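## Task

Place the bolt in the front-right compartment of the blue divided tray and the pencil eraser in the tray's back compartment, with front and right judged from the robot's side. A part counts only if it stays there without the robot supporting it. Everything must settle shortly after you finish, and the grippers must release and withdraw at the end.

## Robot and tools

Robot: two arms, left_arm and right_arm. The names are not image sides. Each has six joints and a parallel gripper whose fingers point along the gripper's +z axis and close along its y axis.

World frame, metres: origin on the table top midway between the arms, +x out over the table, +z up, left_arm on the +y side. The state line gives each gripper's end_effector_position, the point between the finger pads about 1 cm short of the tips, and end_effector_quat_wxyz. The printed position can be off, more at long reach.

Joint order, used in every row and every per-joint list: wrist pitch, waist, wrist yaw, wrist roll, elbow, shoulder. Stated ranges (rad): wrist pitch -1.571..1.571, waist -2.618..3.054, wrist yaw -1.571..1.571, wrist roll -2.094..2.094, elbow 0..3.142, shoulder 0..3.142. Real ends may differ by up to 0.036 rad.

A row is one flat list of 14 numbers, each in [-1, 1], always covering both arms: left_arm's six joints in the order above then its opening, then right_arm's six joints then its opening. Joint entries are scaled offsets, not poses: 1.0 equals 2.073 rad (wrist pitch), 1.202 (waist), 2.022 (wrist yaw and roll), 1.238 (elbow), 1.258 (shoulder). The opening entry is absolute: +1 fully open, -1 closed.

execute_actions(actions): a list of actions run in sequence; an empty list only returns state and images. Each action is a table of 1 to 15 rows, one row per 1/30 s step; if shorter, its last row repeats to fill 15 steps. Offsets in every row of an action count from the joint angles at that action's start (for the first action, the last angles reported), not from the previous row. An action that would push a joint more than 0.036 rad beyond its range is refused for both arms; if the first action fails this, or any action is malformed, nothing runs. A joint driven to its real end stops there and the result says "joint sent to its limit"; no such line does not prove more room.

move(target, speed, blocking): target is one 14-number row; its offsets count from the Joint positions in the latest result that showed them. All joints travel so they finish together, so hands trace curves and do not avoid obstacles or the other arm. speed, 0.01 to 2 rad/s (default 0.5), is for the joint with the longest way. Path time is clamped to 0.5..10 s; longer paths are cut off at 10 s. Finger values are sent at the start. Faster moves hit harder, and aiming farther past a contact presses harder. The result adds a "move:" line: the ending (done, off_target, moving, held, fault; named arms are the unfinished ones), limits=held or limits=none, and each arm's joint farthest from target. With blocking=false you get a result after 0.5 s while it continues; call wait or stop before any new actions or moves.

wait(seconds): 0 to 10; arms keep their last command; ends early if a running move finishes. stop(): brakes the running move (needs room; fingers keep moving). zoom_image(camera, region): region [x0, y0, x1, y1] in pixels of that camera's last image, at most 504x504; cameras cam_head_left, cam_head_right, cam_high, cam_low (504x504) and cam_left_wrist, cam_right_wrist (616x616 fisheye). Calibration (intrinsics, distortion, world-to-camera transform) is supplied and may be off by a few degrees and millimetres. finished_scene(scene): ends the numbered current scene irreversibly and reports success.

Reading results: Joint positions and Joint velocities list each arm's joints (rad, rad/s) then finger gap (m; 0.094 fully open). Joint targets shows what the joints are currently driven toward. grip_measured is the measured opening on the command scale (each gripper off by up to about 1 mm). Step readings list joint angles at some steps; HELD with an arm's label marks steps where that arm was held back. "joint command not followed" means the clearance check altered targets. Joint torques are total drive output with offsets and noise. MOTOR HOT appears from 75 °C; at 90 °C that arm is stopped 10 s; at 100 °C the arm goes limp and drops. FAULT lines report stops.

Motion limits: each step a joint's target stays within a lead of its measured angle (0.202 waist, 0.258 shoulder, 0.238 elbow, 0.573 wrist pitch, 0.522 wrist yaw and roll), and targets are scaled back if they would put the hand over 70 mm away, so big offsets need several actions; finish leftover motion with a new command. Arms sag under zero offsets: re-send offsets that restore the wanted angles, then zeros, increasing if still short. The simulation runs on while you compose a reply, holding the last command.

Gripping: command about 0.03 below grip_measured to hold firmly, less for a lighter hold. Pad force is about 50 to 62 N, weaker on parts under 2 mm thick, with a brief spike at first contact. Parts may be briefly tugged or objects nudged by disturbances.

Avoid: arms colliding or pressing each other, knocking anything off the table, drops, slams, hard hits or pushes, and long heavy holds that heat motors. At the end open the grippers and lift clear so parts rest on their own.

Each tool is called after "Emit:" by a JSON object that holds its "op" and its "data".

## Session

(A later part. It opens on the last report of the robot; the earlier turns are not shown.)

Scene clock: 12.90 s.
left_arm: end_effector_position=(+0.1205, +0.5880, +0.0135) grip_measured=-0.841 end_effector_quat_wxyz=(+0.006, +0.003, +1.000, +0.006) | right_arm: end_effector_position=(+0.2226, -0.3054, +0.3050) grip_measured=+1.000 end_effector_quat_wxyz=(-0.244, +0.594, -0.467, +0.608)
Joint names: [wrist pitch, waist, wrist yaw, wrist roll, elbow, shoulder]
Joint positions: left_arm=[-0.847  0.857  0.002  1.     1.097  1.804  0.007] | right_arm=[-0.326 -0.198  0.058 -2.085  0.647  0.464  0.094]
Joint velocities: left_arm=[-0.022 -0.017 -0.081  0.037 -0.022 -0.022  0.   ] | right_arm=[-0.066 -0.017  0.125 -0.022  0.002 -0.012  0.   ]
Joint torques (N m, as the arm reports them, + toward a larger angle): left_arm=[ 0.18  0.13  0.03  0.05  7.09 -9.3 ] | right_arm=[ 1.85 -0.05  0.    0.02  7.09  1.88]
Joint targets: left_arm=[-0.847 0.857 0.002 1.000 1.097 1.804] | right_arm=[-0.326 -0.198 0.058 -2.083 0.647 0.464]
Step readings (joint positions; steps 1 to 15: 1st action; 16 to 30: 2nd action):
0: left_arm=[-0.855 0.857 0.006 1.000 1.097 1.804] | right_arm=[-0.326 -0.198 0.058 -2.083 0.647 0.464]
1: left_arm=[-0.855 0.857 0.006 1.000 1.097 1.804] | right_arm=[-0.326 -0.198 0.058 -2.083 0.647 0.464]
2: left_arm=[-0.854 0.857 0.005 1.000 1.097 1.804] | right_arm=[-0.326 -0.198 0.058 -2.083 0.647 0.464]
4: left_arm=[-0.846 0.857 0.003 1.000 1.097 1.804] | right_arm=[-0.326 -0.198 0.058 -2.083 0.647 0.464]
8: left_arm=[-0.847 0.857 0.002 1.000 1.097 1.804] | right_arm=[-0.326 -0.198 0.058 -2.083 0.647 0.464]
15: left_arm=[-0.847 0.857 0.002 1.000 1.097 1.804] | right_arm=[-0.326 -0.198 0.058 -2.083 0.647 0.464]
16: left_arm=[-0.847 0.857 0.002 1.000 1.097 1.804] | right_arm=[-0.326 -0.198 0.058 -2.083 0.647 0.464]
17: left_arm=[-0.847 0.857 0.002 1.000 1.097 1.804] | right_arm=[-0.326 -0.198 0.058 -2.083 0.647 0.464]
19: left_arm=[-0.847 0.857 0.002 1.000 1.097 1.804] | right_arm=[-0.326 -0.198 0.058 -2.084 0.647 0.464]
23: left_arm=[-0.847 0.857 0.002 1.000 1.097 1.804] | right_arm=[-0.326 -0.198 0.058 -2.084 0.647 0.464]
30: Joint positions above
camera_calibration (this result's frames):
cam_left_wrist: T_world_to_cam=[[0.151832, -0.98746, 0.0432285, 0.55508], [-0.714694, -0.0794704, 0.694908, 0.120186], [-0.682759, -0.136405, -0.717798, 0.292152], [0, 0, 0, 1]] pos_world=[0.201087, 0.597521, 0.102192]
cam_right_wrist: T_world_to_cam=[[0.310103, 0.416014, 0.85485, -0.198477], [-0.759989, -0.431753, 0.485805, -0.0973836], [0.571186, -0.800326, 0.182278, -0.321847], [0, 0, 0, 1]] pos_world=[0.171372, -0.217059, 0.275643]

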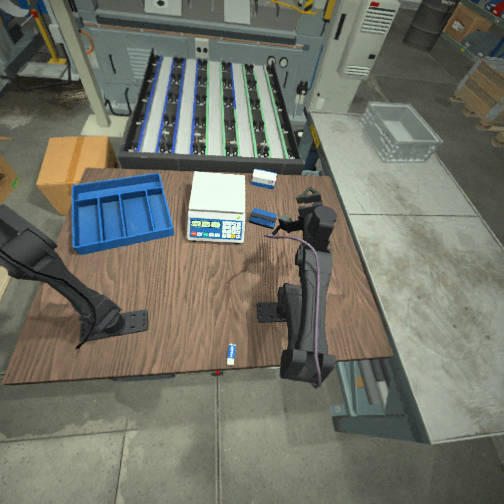

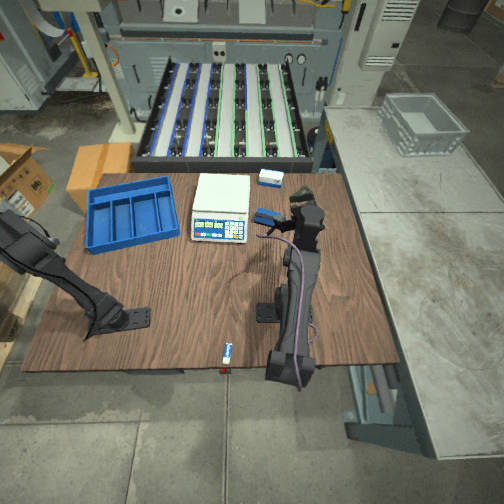

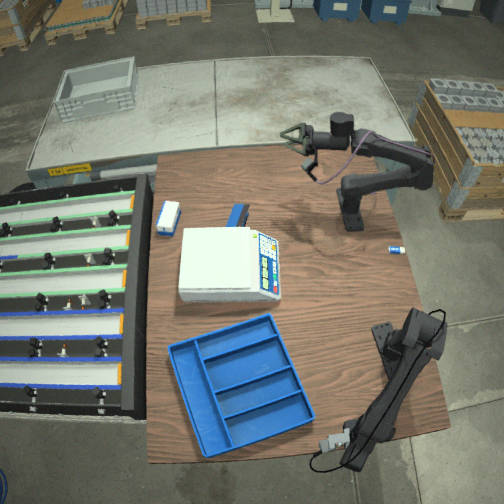

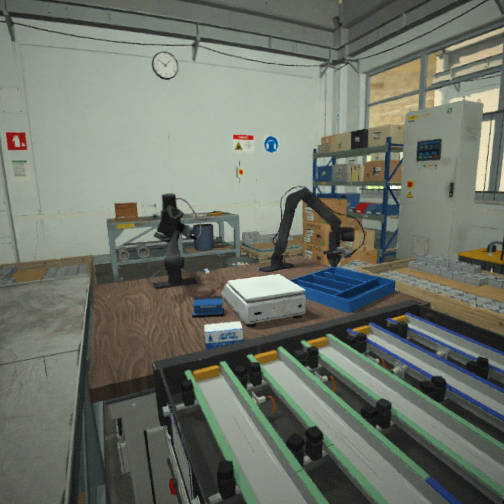

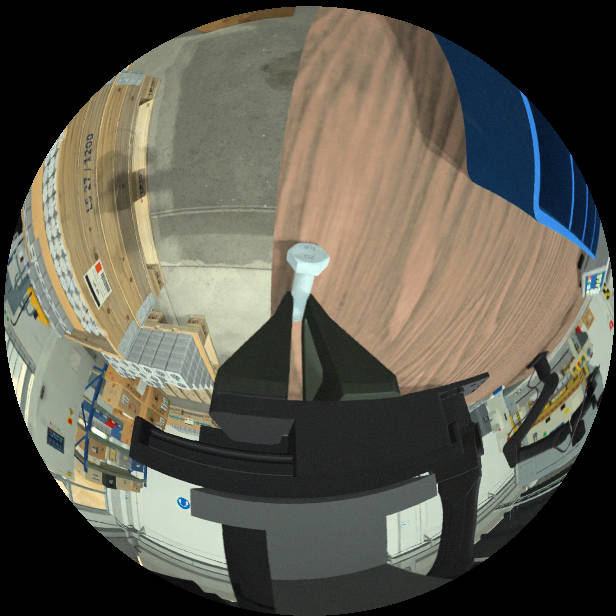

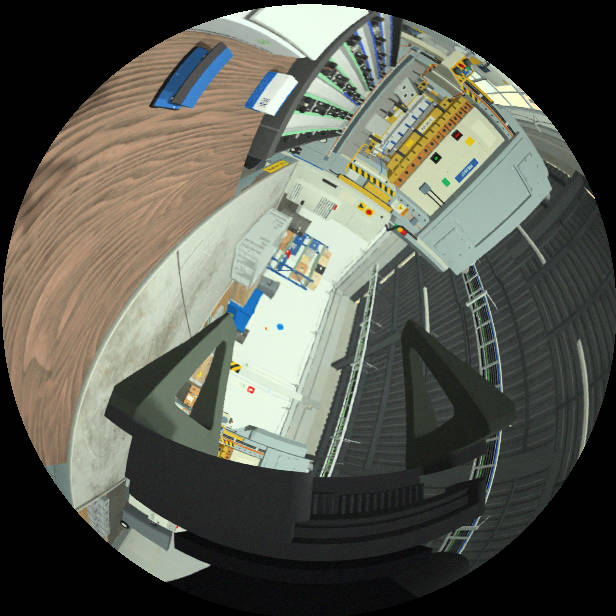

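Emit:
{"op": "execute_actions", "data": {"actions": [[[0,0,0,0,-0.012,0.0135,-0.88, 0.004,0.009,0,0.003,0.0105,-0.004,1.0]]]}}

Emit:
{"op": "move", "data": {"target": [-0.175,0,0,0,0.265,-0.01,-0.88, 0.004,0.009,0,0.003,0.0105,-0.004,1.0], "speed": 0.5}}

Scene clock: 14.13 s.
left_arm: end_effector_position=(+0.1205, +0.5880, +0.0135) grip_measured=-0.864 end_effector_quat_wxyz=(+0.006, +0.003, +1.000, +0.006) | right_arm: end_effector_position=(+0.2226, -0.3054, +0.3050) grip_measured=+1.000 end_effector_quat_wxyz=(-0.244, +0.594, -0.467, +0.608)
Joint names: [wrist pitch, waist, wrist yaw, wrist roll, elbow, shoulder]
Joint positions: left_arm=[-0.847  0.857  0.002  1.     1.097  1.804  0.006] | right_arm=[-0.326 -0.198  0.058 -2.085  0.647  0.464  0.094]
Joint velocities: left_arm=[-0.022 -0.007 -0.022 -0.007  0.007  0.007  0.001] | right_arm=[-0.007 -0.012  0.081  0.007 -0.002 -0.027  0.   ]
Joint torques (N m, as the arm reports them, + toward a larger angle): left_arm=[ 0.24  0.12  0.04  0.03  5.84 -7.54] | right_arm=[1.94 0.92 0.   0.05 8.29 1.54]
Joint targets: left_arm=[-0.847 0.857 0.002 1.000 1.082 1.821] | right_arm=[-0.318 -0.187 0.058 -2.078 0.660 0.459]
Step readings (joint positions):
0: left_arm=[-0.847 0.857 0.002 1.000 1.097 1.804] | right_arm=[-0.326 -0.198 0.058 -2.085 0.647 0.464]
1: left_arm=[-0.847 0.857 0.002 1.000 1.097 1.804] | right_arm=[-0.326 -0.198 0.058 -2.085 0.647 0.464]
2: left_arm=[-0.847 0.857 0.002 1.000 1.097 1.804] | right_arm=[-0.326 -0.198 0.058 -2.085 0.647 0.464]
4: left_arm=[-0.847 0.857 0.002 1.000 1.097 1.804] | right_arm=[-0.326 -0.198 0.058 -2.085 0.647 0.464]
8: left_arm=[-0.847 0.857 0.002 1.000 1.097 1.804] | right_arm=[-0.326 -0.198 0.058 -2.085 0.647 0.464]
15: Joint positions above
camera_calibration (this result's frames):
cam_left_wrist: T_world_to_cam=[[0.151832, -0.98746, 0.0432285, 0.55508], [-0.714694, -0.0794704, 0.694908, 0.120186], [-0.682759, -0.136405, -0.717798, 0.292152], [0, 0, 0, 1]] pos_world=[0.201087, 0.597521, 0.102192]
cam_right_wrist: T_world_to_cam=[[0.310103, 0.416014, 0.85485, -0.198477], [-0.759989, -0.431753, 0.485805, -0.0973836], [0.571186, -0.800326, 0.182278, -0.321847], [0, 0, 0, 1]] pos_world=[0.171372, -0.217059, 0.275643]

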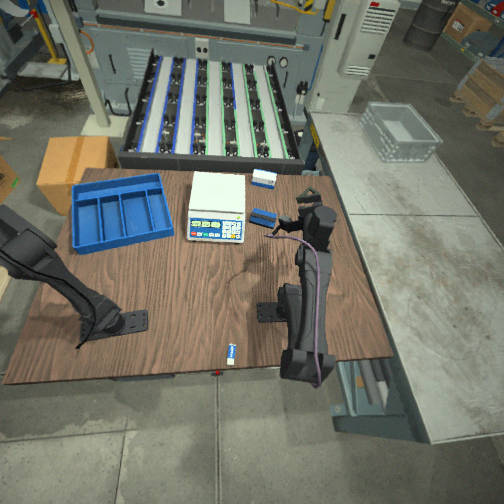

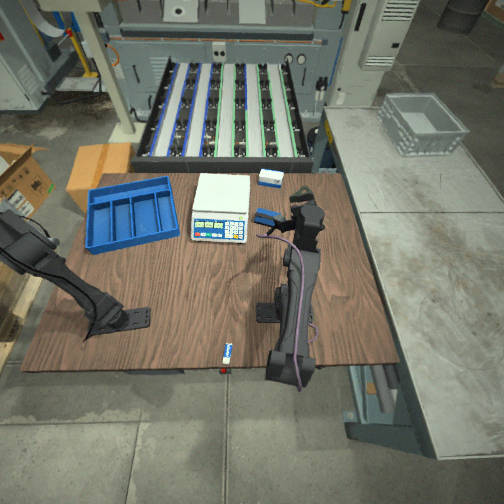

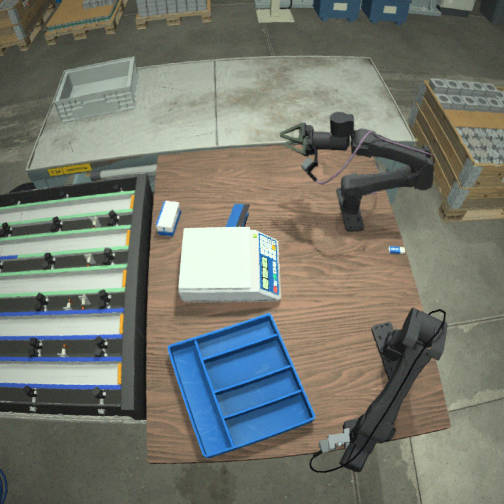

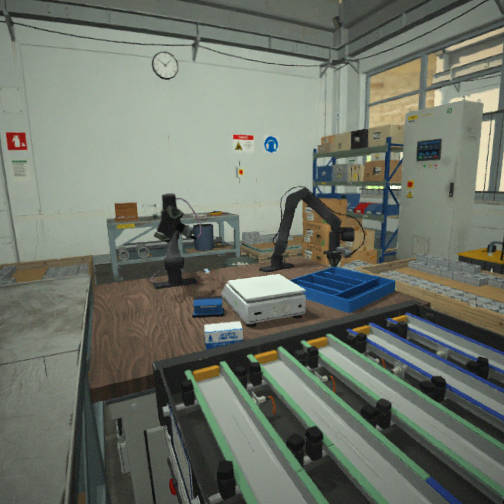

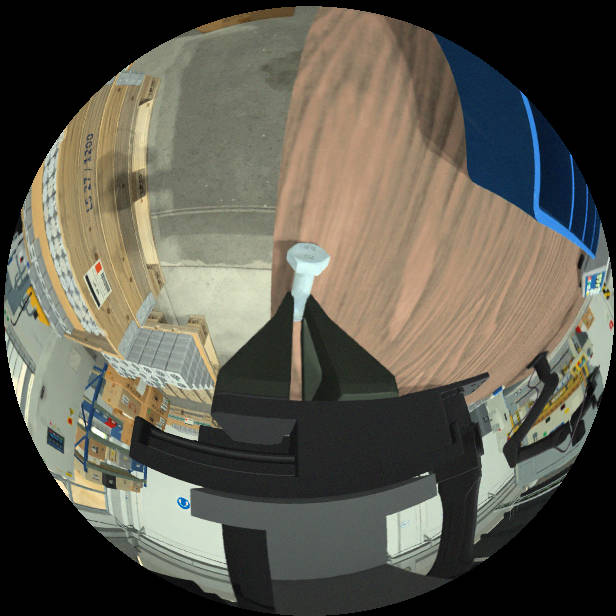

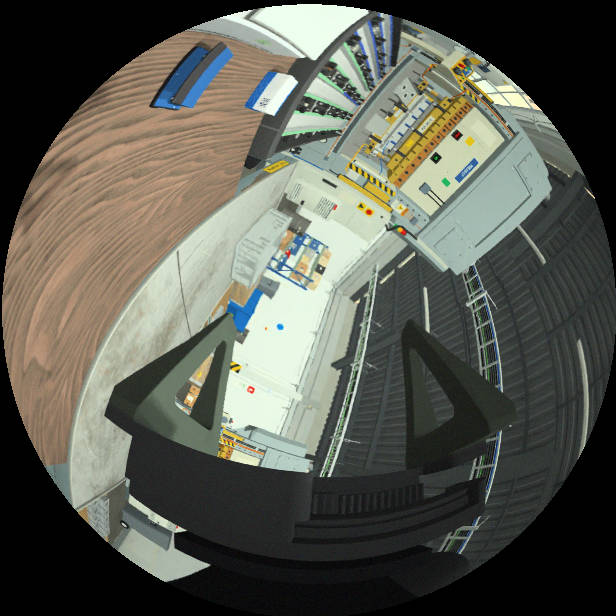

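Scene clock: 15.63 s.
left_arm: end_effector_position=(+0.1281, +0.5996, +0.0871) grip_measured=-0.864 end_effector_quat_wxyz=(-0.005, +0.003, +1.000, -0.011) | right_arm: end_effector_position=(+0.2226, -0.3054, +0.3050) grip_measured=+1.000 end_effector_quat_wxyz=(-0.244, +0.594, -0.467, +0.608)
Joint names: [wrist pitch, waist, wrist yaw, wrist roll, elbow, shoulder]
Joint positions: left_arm=[-1.195  0.857  0.002  1.     1.405  1.804  0.006] | right_arm=[-0.326 -0.198  0.058 -2.085  0.647  0.464  0.094]
Joint velocities: left_arm=[-0.037 -0.027 -0.022 -0.051 -0.022 -0.017 -0.001] | right_arm=[ 0.037  0.007 -0.007 -0.022 -0.002  0.002  0.   ]
Joint torques (N m, as the arm reports them, + toward a larger angle): left_arm=[ -0.02   0.11  -0.01   0.04   9.3  -10.88] | right_arm=[1.94 0.91 0.   0.06 8.32 1.52]
Joint targets: left_arm=[-1.210 0.857 0.002 1.000 1.425 1.792] | right_arm=[-0.318 -0.187 0.058 -2.079 0.660 0.459]
move: done; limits=none; left_arm: farthest joint: the elbow, 0.020 radians from its target (0.328 radians at the start); right_arm: farthest joint: the elbow, 0.013 radians from its target (0.013 radians at the start)
camera_calibration (this result's frames):
cam_left_wrist: T_world_to_cam=[[0.153117, -0.985485, 0.0733088, 0.558192], [-0.699173, -0.0556091, 0.712786, 0.057458], [-0.698364, -0.160395, -0.69754, 0.366324], [0, 0, 0, 1]] pos_world=[0.210532, 0.612042, 0.17365]
cam_right_wrist: T_world_to_cam=[[0.310239, 0.416667, 0.854482, -0.198195], [-0.759839, -0.431483, 0.486279, -0.097479], [0.571311, -0.800132, 0.182737, -0.321955], [0, 0, 0, 1]] pos_world=[0.171356, -0.217086, 0.27559]

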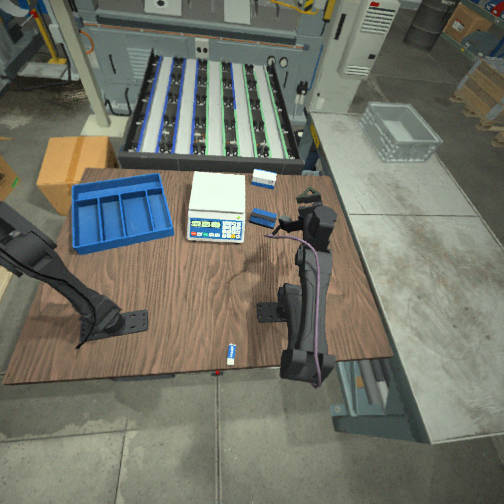

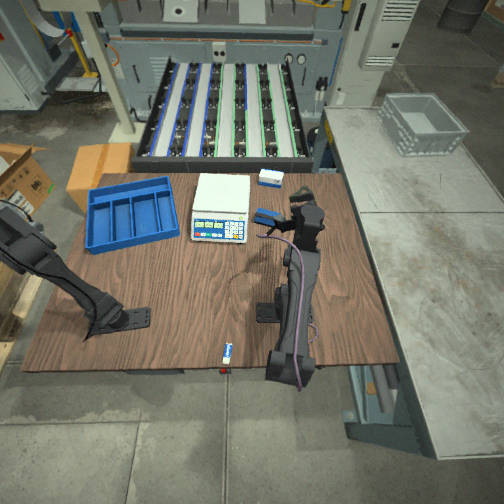

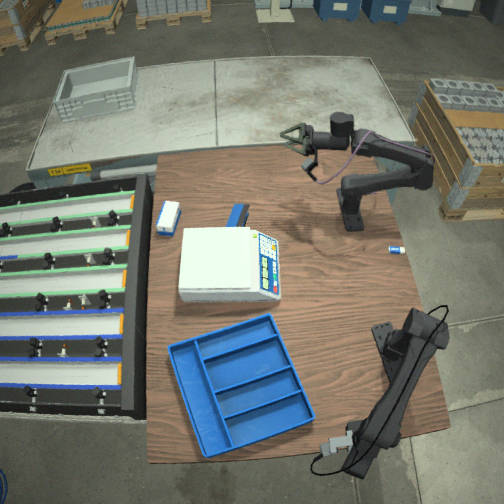

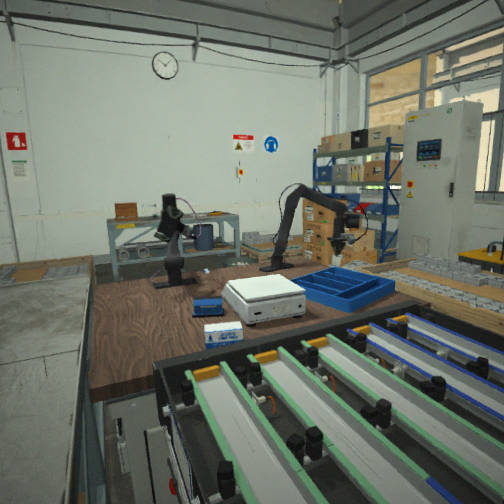

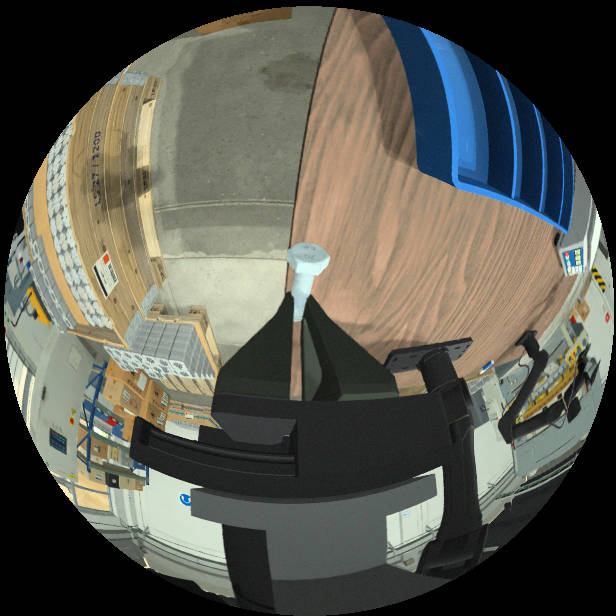

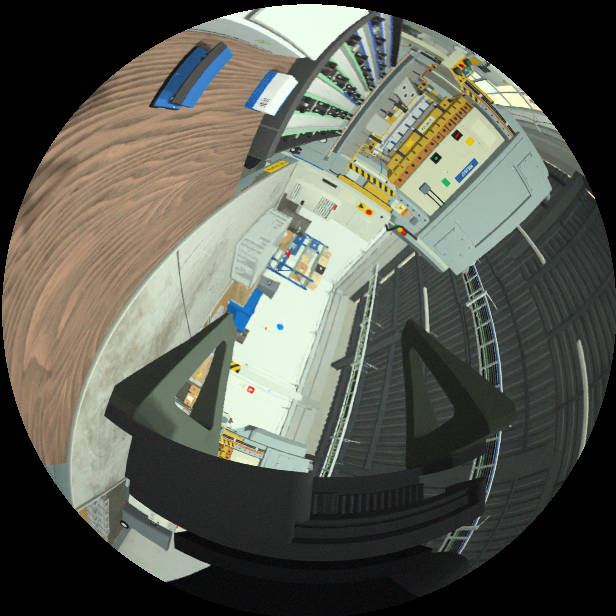

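Emit:
{"op": "move", "data": {"target": [0.0714,-0.967,0,-0.707,0.355,0.214,-0.88, 0.004,0.009,0,0.003,0.0105,-0.004,1.0], "speed": 0.9}}

Scene clock: 18.33 s.
left_arm: end_effector_position=(+0.4088, +0.2477, +0.1132) grip_measured=-0.864 end_effector_quat_wxyz=(+0.132, -0.122, +0.983, -0.043) | right_arm: end_effector_position=(+0.2226, -0.3054, +0.3050) grip_measured=+1.000 end_effector_quat_wxyz=(-0.244, +0.594, -0.467, +0.608)
Joint names: [wrist pitch, waist, wrist yaw, wrist roll, elbow, shoulder]
Joint positions: left_arm=[-1.054 -0.31   0.004 -0.421  1.819  2.058  0.006] | right_arm=[-0.326 -0.198  0.058 -2.086  0.647  0.464  0.094]
Joint velocities: left_arm=[-0.007  0.007 -0.022 -0.051 -0.007 -0.007  0.001] | right_arm=[ 0.007  0.007 -0.007  0.007 -0.027 -0.022  0.   ]
Joint torques (N m, as the arm reports them, + toward a larger angle): left_arm=[  0.78   0.26   0.02  -0.05  10.36 -11.69] | right_arm=[1.93 0.93 0.   0.06 8.29 1.54]
Joint targets: left_arm=[-1.047 -0.305 0.003 -0.429 1.845 2.073] | right_arm=[-0.318 -0.187 0.058 -2.079 0.660 0.459]
move: off_target (left_arm); limits=none; left_arm: farthest joint: the elbow, 0.026 radians from its target (0.440 radians at the start); right_arm: farthest joint: the elbow, 0.013 radians from its target (0.013 radians at the start)
camera_calibration (this result's frames):
cam_left_wrist: T_world_to_cam=[[0.35861, -0.910565, 0.205596, 0.0490186], [-0.833506, -0.21317, 0.509732, 0.332489], [-0.420317, -0.354161, -0.835406, 0.474083], [0, 0, 0, 1]] pos_world=[0.458818, 0.283413, 0.216494]
cam_right_wrist: T_world_to_cam=[[0.310374, 0.41732, 0.854114, -0.197914], [-0.759689, -0.431213, 0.486752, -0.0975742], [0.571437, -0.799937, 0.183196, -0.322064], [0, 0, 0, 1]] pos_world=[0.17134, -0.217113, 0.275537]

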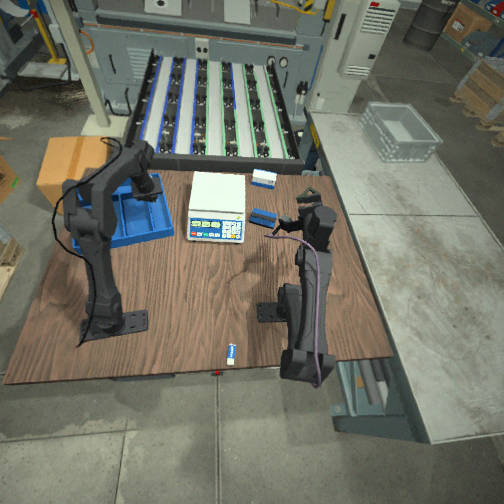

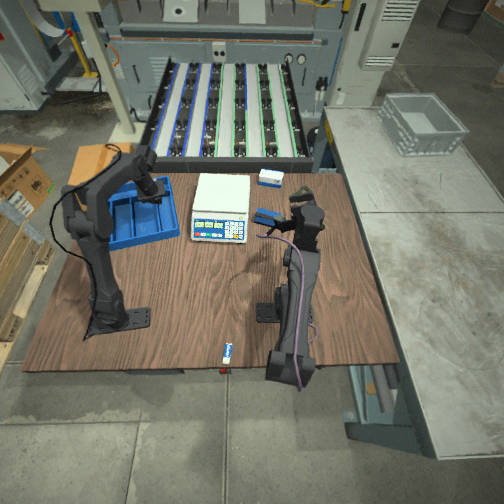

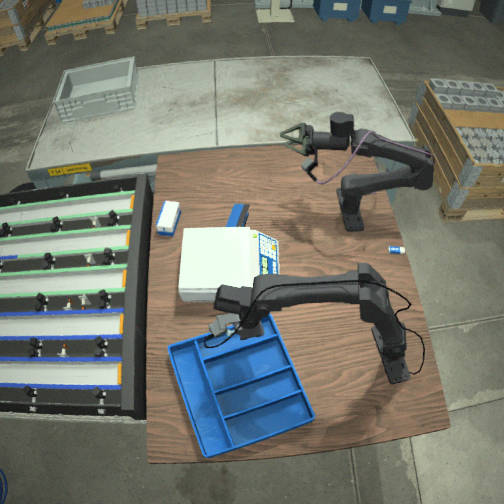

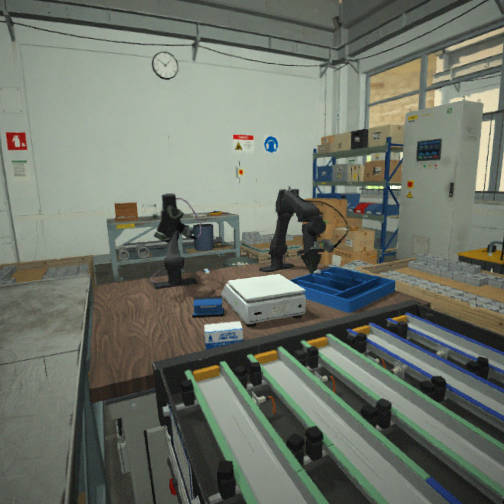

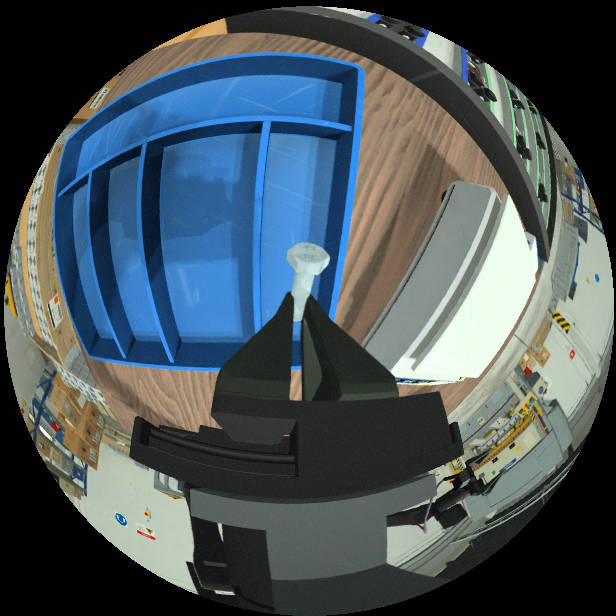

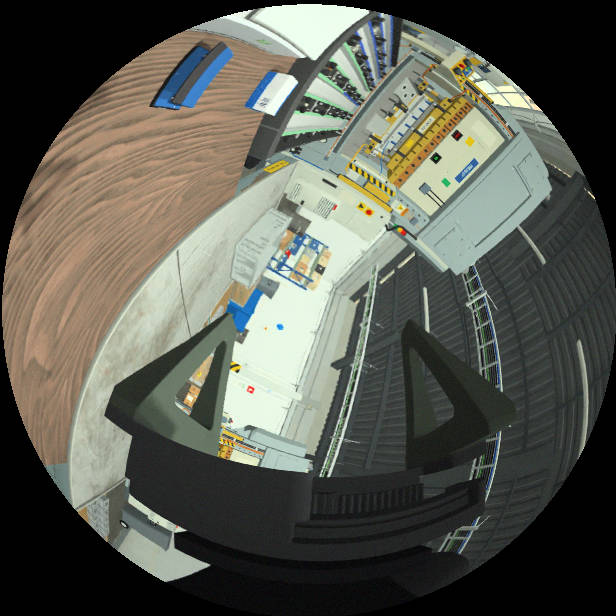

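Emit:
{"op": "move", "data": {"target": [-0.138,-0.031,0,-0.034,0.2833,0.270,-0.88, 0.004,0.009,0,0.003,0.0105,-0.004,1.0], "speed": 0.5}}

Scene clock: 20.60 s.
left_arm: end_effector_position=(+0.4054, +0.2334, +0.0478) grip_measured=-0.864 end_effector_quat_wxyz=(-0.004, -0.137, +0.991, -0.001) | right_arm: end_effector_position=(+0.2226, -0.3054, +0.3050) grip_measured=+1.000 end_effector_quat_wxyz=(-0.244, +0.595, -0.466, +0.608)
Joint names: [wrist pitch, waist, wrist yaw, wrist roll, elbow, shoulder]
Joint positions: left_arm=[-1.327 -0.342  0.004 -0.481  2.139  2.39   0.006] | right_arm=[-0.326 -0.198  0.058 -2.087  0.647  0.464  0.094]
Joint velocities: left_arm=[ 0.022 -0.012 -0.037  0.022 -0.027  0.007 -0.   ] | right_arm=[-0.037 -0.032  0.037  0.007 -0.017 -0.032  0.   ]
Joint torques (N m, as the arm reports them, + toward a larger angle): left_arm=[  0.08  -0.28   0.05  -0.07  10.49 -14.48] | right_arm=[1.94 0.91 0.   0.06 8.28 1.57]
Joint targets: left_arm=[-1.340 -0.348 0.004 -0.489 2.169 2.398] | right_arm=[-0.318 -0.187 0.058 -2.080 0.660 0.459]
move: off_target (left_arm); limits=none; left_arm: farthest joint: the elbow, 0.030 radians from its target (0.351 radians at the start); right_arm: farthest joint: the elbow, 0.013 radians from its target (0.013 radians at the start)
camera_calibration (this result's frames):
cam_left_wrist: T_world_to_cam=[[0.420975, -0.905492, 0.0535272, 0.0314521], [-0.654217, -0.262218, 0.709396, 0.289169], [-0.628316, -0.333656, -0.702775, 0.486188], [0, 0, 0, 1]] pos_world=[0.481418, 0.266525, 0.134862]
cam_right_wrist: T_world_to_cam=[[0.31051, 0.417973, 0.853746, -0.197632], [-0.759539, -0.430942, 0.487225, -0.0976692], [0.571562, -0.799742, 0.183655, -0.322172], [0, 0, 0, 1]] pos_world=[0.171325, -0.217139, 0.275483]

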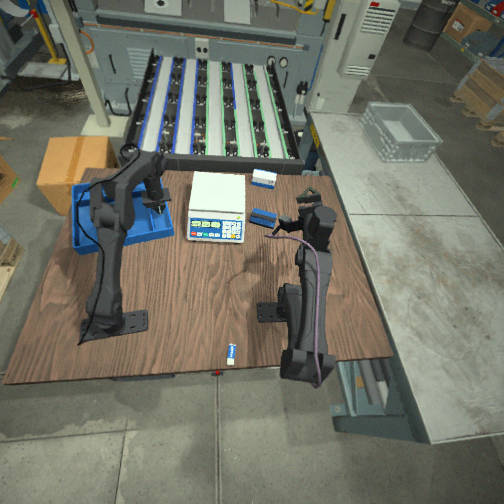

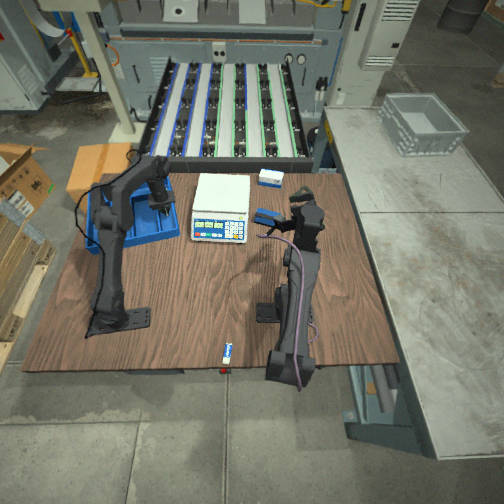

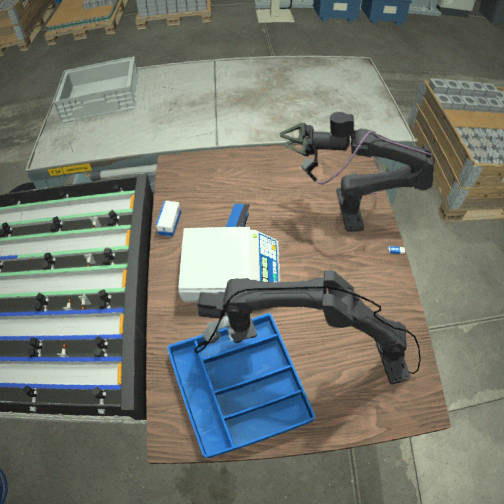

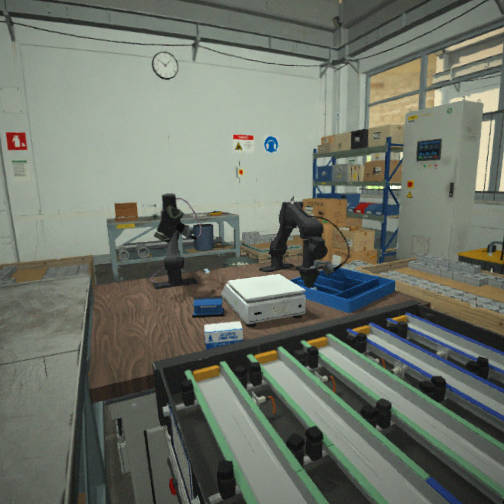

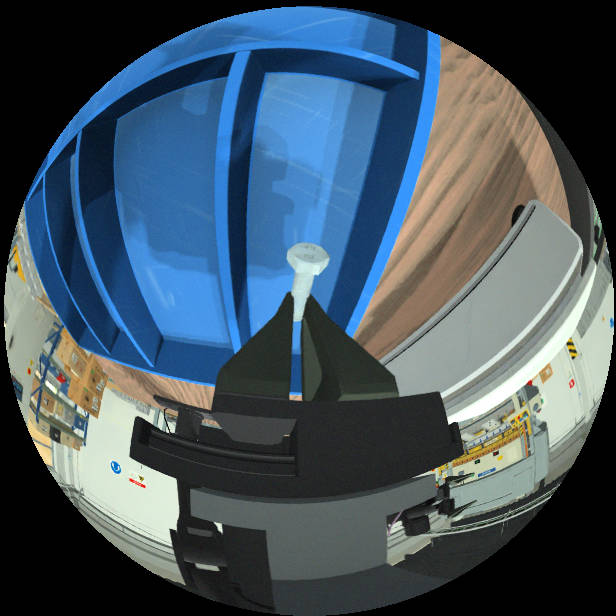

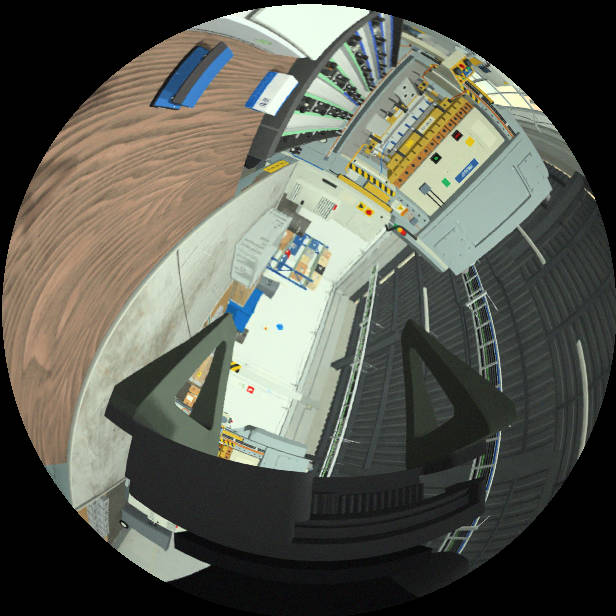

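Emit:
{"op": "move", "data": {"target": [0.044,-0.004,0,-0.003,-0.070,0.012,-0.88, 0.004,0.009,0,0.003,0.0105,-0.004,1.0], "speed": 0.15}}

Emit:
{"op": "zoom_image", "data": {"camera": "cam_left_wrist", "region": [150, 150, 480, 420]}}

Scene clock: 22.07 s.
left_arm: end_effector_position=(+0.4063, +0.2332, +0.0292) grip_measured=-0.864 end_effector_quat_wxyz=(-0.000, -0.137, +0.991, -0.002) | right_arm: end_effector_position=(+0.2226, -0.3054, +0.3050) grip_measured=+1.000 end_effector_quat_wxyz=(-0.244, +0.595, -0.466, +0.608)
Joint names: [wrist pitch, waist, wrist yaw, wrist roll, elbow, shoulder]
Joint positions: left_arm=[-1.246 -0.342  0.004 -0.481  2.065  2.39   0.006] | right_arm=[-0.326 -0.198  0.058 -2.087  0.647  0.464  0.094]
Joint velocities: left_arm=[ 0.007  0.022 -0.051  0.007  0.002  0.002 -0.001] | right_arm=[ 0.022 -0.032  0.037  0.007 -0.002 -0.017  0.   ]
Joint torques (N m, as the arm reports them, + toward a larger angle): left_arm=[  0.25  -0.45  -0.01  -0.05   6.51 -13.91] | right_arm=[1.93 0.92 0.01 0.07 8.27 1.53]
Joint targets: left_arm=[-1.236 -0.347 0.004 -0.486 2.052 2.405] | right_arm=[-0.318 -0.187 0.058 -2.081 0.660 0.459]
move: done; limits=none; left_arm: farthest joint: the shoulder, 0.015 radians from its target (0.015 radians at the start); right_arm: farthest joint: the elbow, 0.013 radians from its target (0.013 radians at the start)
camera_calibration (this result's frames):
cam_left_wrist: T_world_to_cam=[[0.420579, -0.905409, 0.0578506, 0.0319191], [-0.659235, -0.261174, 0.705122, 0.304856], [-0.623315, -0.334697, -0.706722, 0.471909], [0, 0, 0, 1]] pos_world=[0.481696, 0.266467, 0.116701]
cam_right_wrist: T_world_to_cam=[[0.310577, 0.418299, 0.853562, -0.197491], [-0.759465, -0.430807, 0.487462, -0.0977167], [0.571625, -0.799644, 0.183885, -0.322226], [0, 0, 0, 1]] pos_world=[0.171317, -0.217153, 0.275457]

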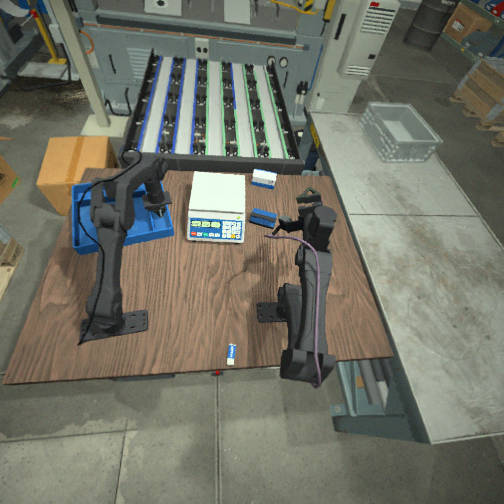

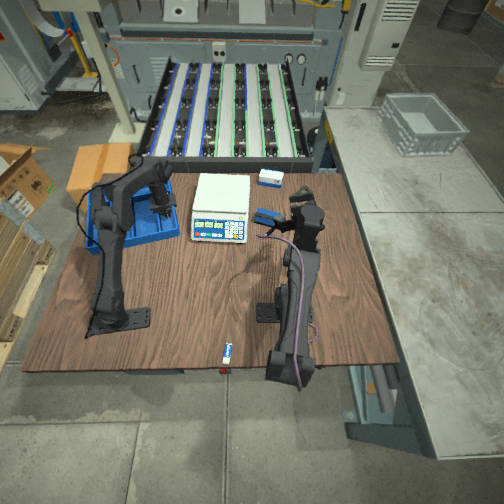

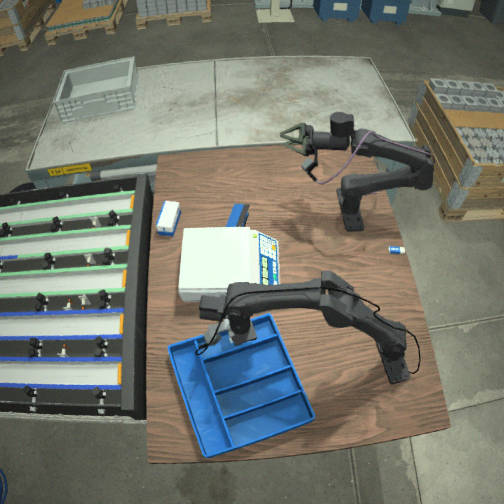

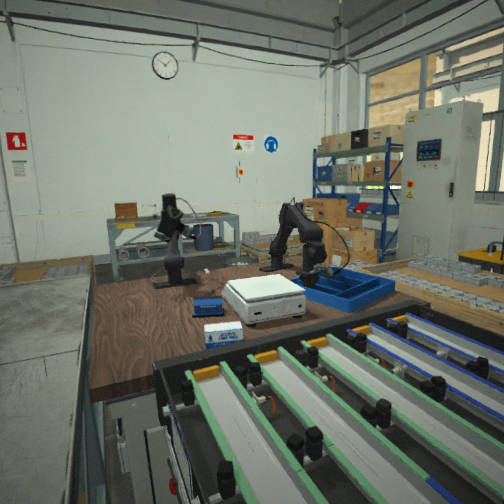

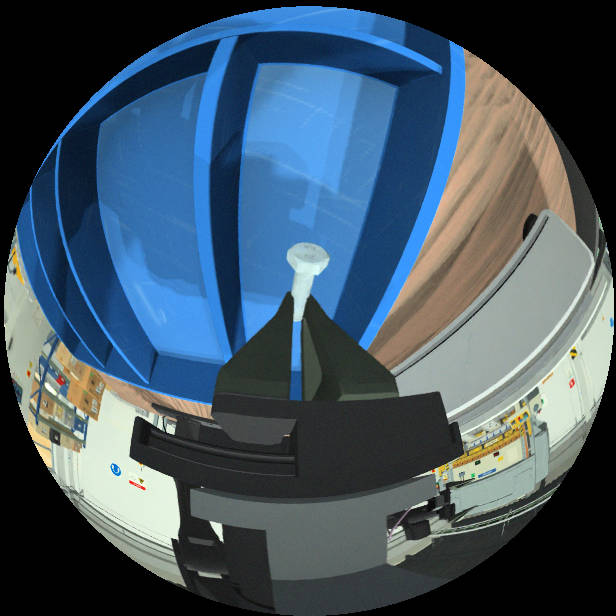

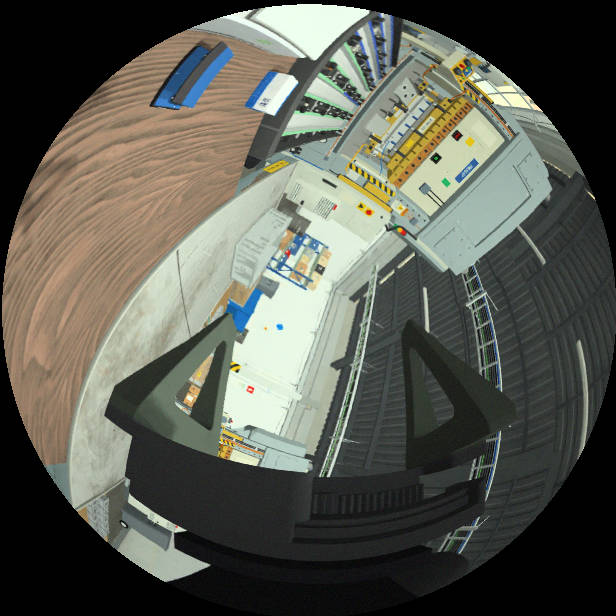

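Region (150, 150, 480, 420) of cam_left_wrist's 616x616 image, scaled by 1.527, with more detail than that image has; it fills the top 412 rows of this view, and the rest is white.

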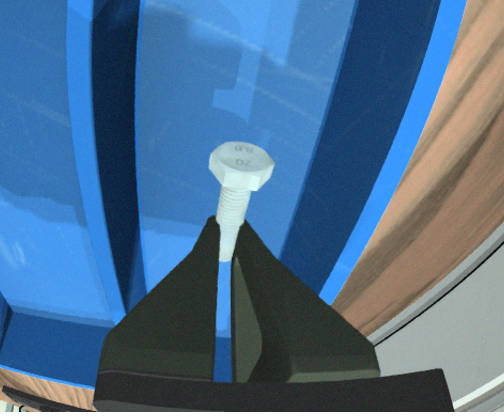

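Emit:
{"op": "move", "data": {"target": [0.0198,-0.004,0,-0.003,-0.033,0.008,-0.88, 0.004,0.009,0,0.003,0.0105,-0.004,1.0], "speed": 0.08}}

Emit:
{"op": "zoom_image", "data": {"camera": "cam_left_wrist", "region": [150, 150, 480, 420]}}

Scene clock: 23.07 s.
left_arm: end_effector_position=(+0.4059, +0.2333, +0.0233) grip_measured=-0.864 end_effector_quat_wxyz=(-0.000, -0.137, +0.991, -0.002) | right_arm: end_effector_position=(+0.2226, -0.3054, +0.3050) grip_measured=+1.000 end_effector_quat_wxyz=(-0.243, +0.595, -0.466, +0.608)
Joint names: [wrist pitch, waist, wrist yaw, wrist roll, elbow, shoulder]
Joint positions: left_arm=[-1.221 -0.342  0.004 -0.481  2.042  2.39   0.006] | right_arm=[-0.326 -0.198  0.058 -2.088  0.647  0.464  0.094]
Joint velocities: left_arm=[ 0.007 -0.017  0.022  0.037 -0.002 -0.012 -0.001] | right_arm=[-0.007  0.007 -0.066 -0.022 -0.017 -0.002  0.   ]
Joint torques (N m, as the arm reports them, + toward a larger angle): left_arm=[  0.32  -0.41   0.04  -0.04   6.2  -14.13] | right_arm=[1.95 0.91 0.   0.06 8.29 1.55]
Joint targets: left_arm=[-1.204 -0.347 0.004 -0.487 2.025 2.400] | right_arm=[-0.318 -0.187 0.058 -2.081 0.660 0.459]
move: done; limits=none; left_arm: farthest joint: the elbow, 0.018 radians from its target (0.041 radians at the start); right_arm: farthest joint: the elbow, 0.013 radians from its target (0.013 radians at the start)
camera_calibration (this result's frames):
cam_left_wrist: T_world_to_cam=[[0.420536, -0.9054, 0.0583055, 0.0324848], [-0.659762, -0.261064, 0.70467, 0.308953], [-0.622787, -0.334807, -0.707135, 0.467398], [0, 0, 0, 1]] pos_world=[0.481264, 0.266557, 0.11091]
cam_right_wrist: T_world_to_cam=[[0.310645, 0.418626, 0.853377, -0.197351], [-0.75939, -0.430671, 0.487698, -0.0977641], [0.571688, -0.799547, 0.184114, -0.32228], [0, 0, 0, 1]] pos_world=[0.171309, -0.217166, 0.27543]

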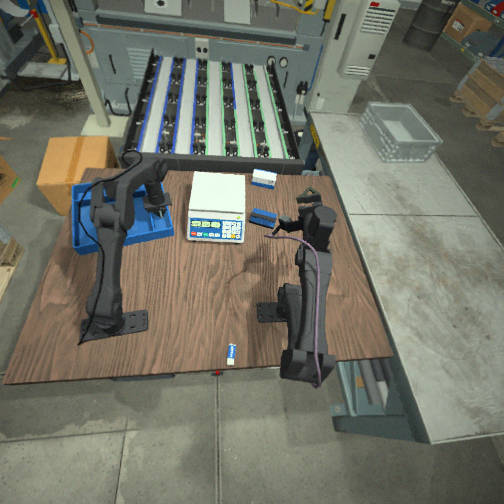

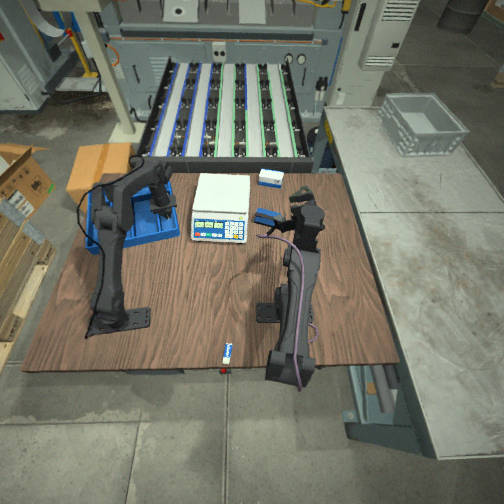

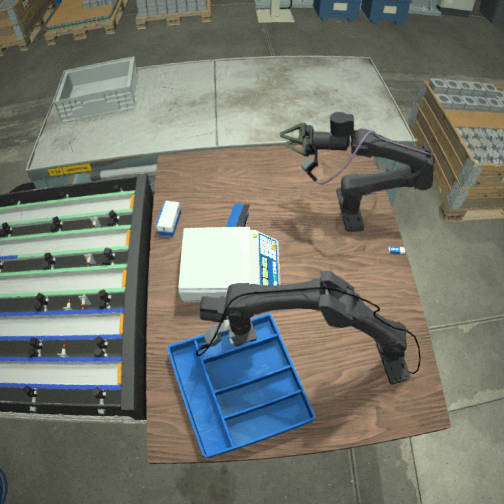

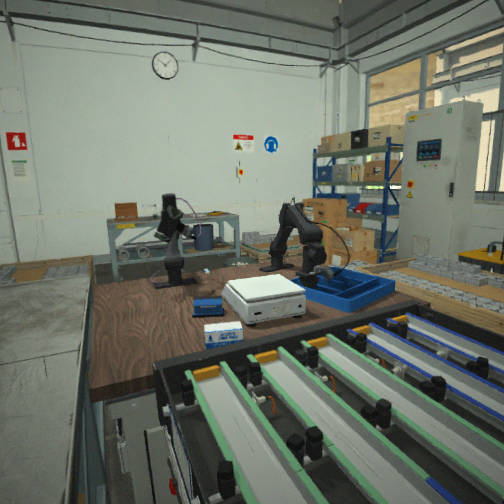

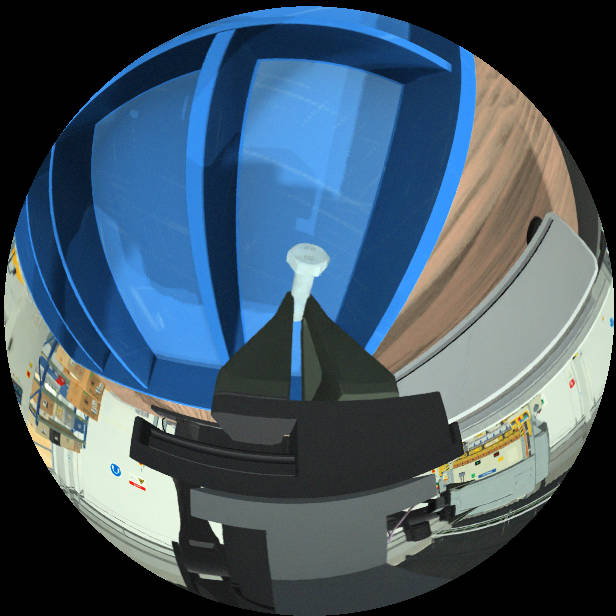

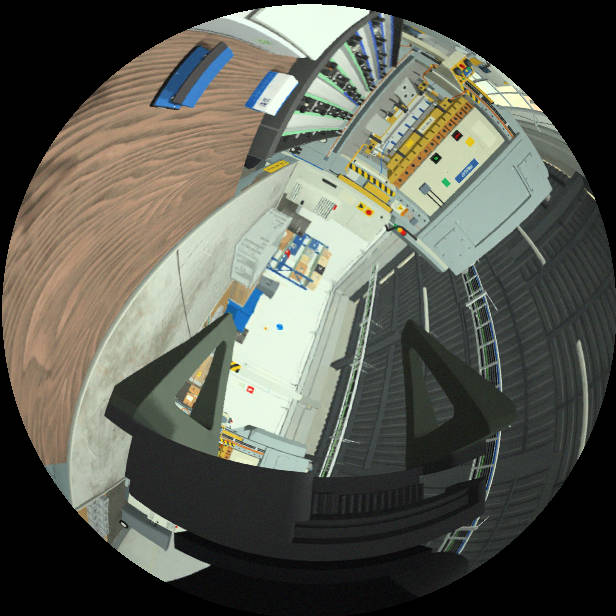

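Region (150, 150, 480, 420) of cam_left_wrist's 616x616 image, scaled by 1.527, with more detail than that image has; it fills the top 412 rows of this view, and the rest is white.

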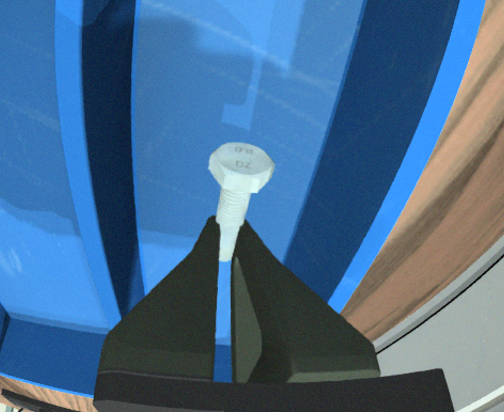

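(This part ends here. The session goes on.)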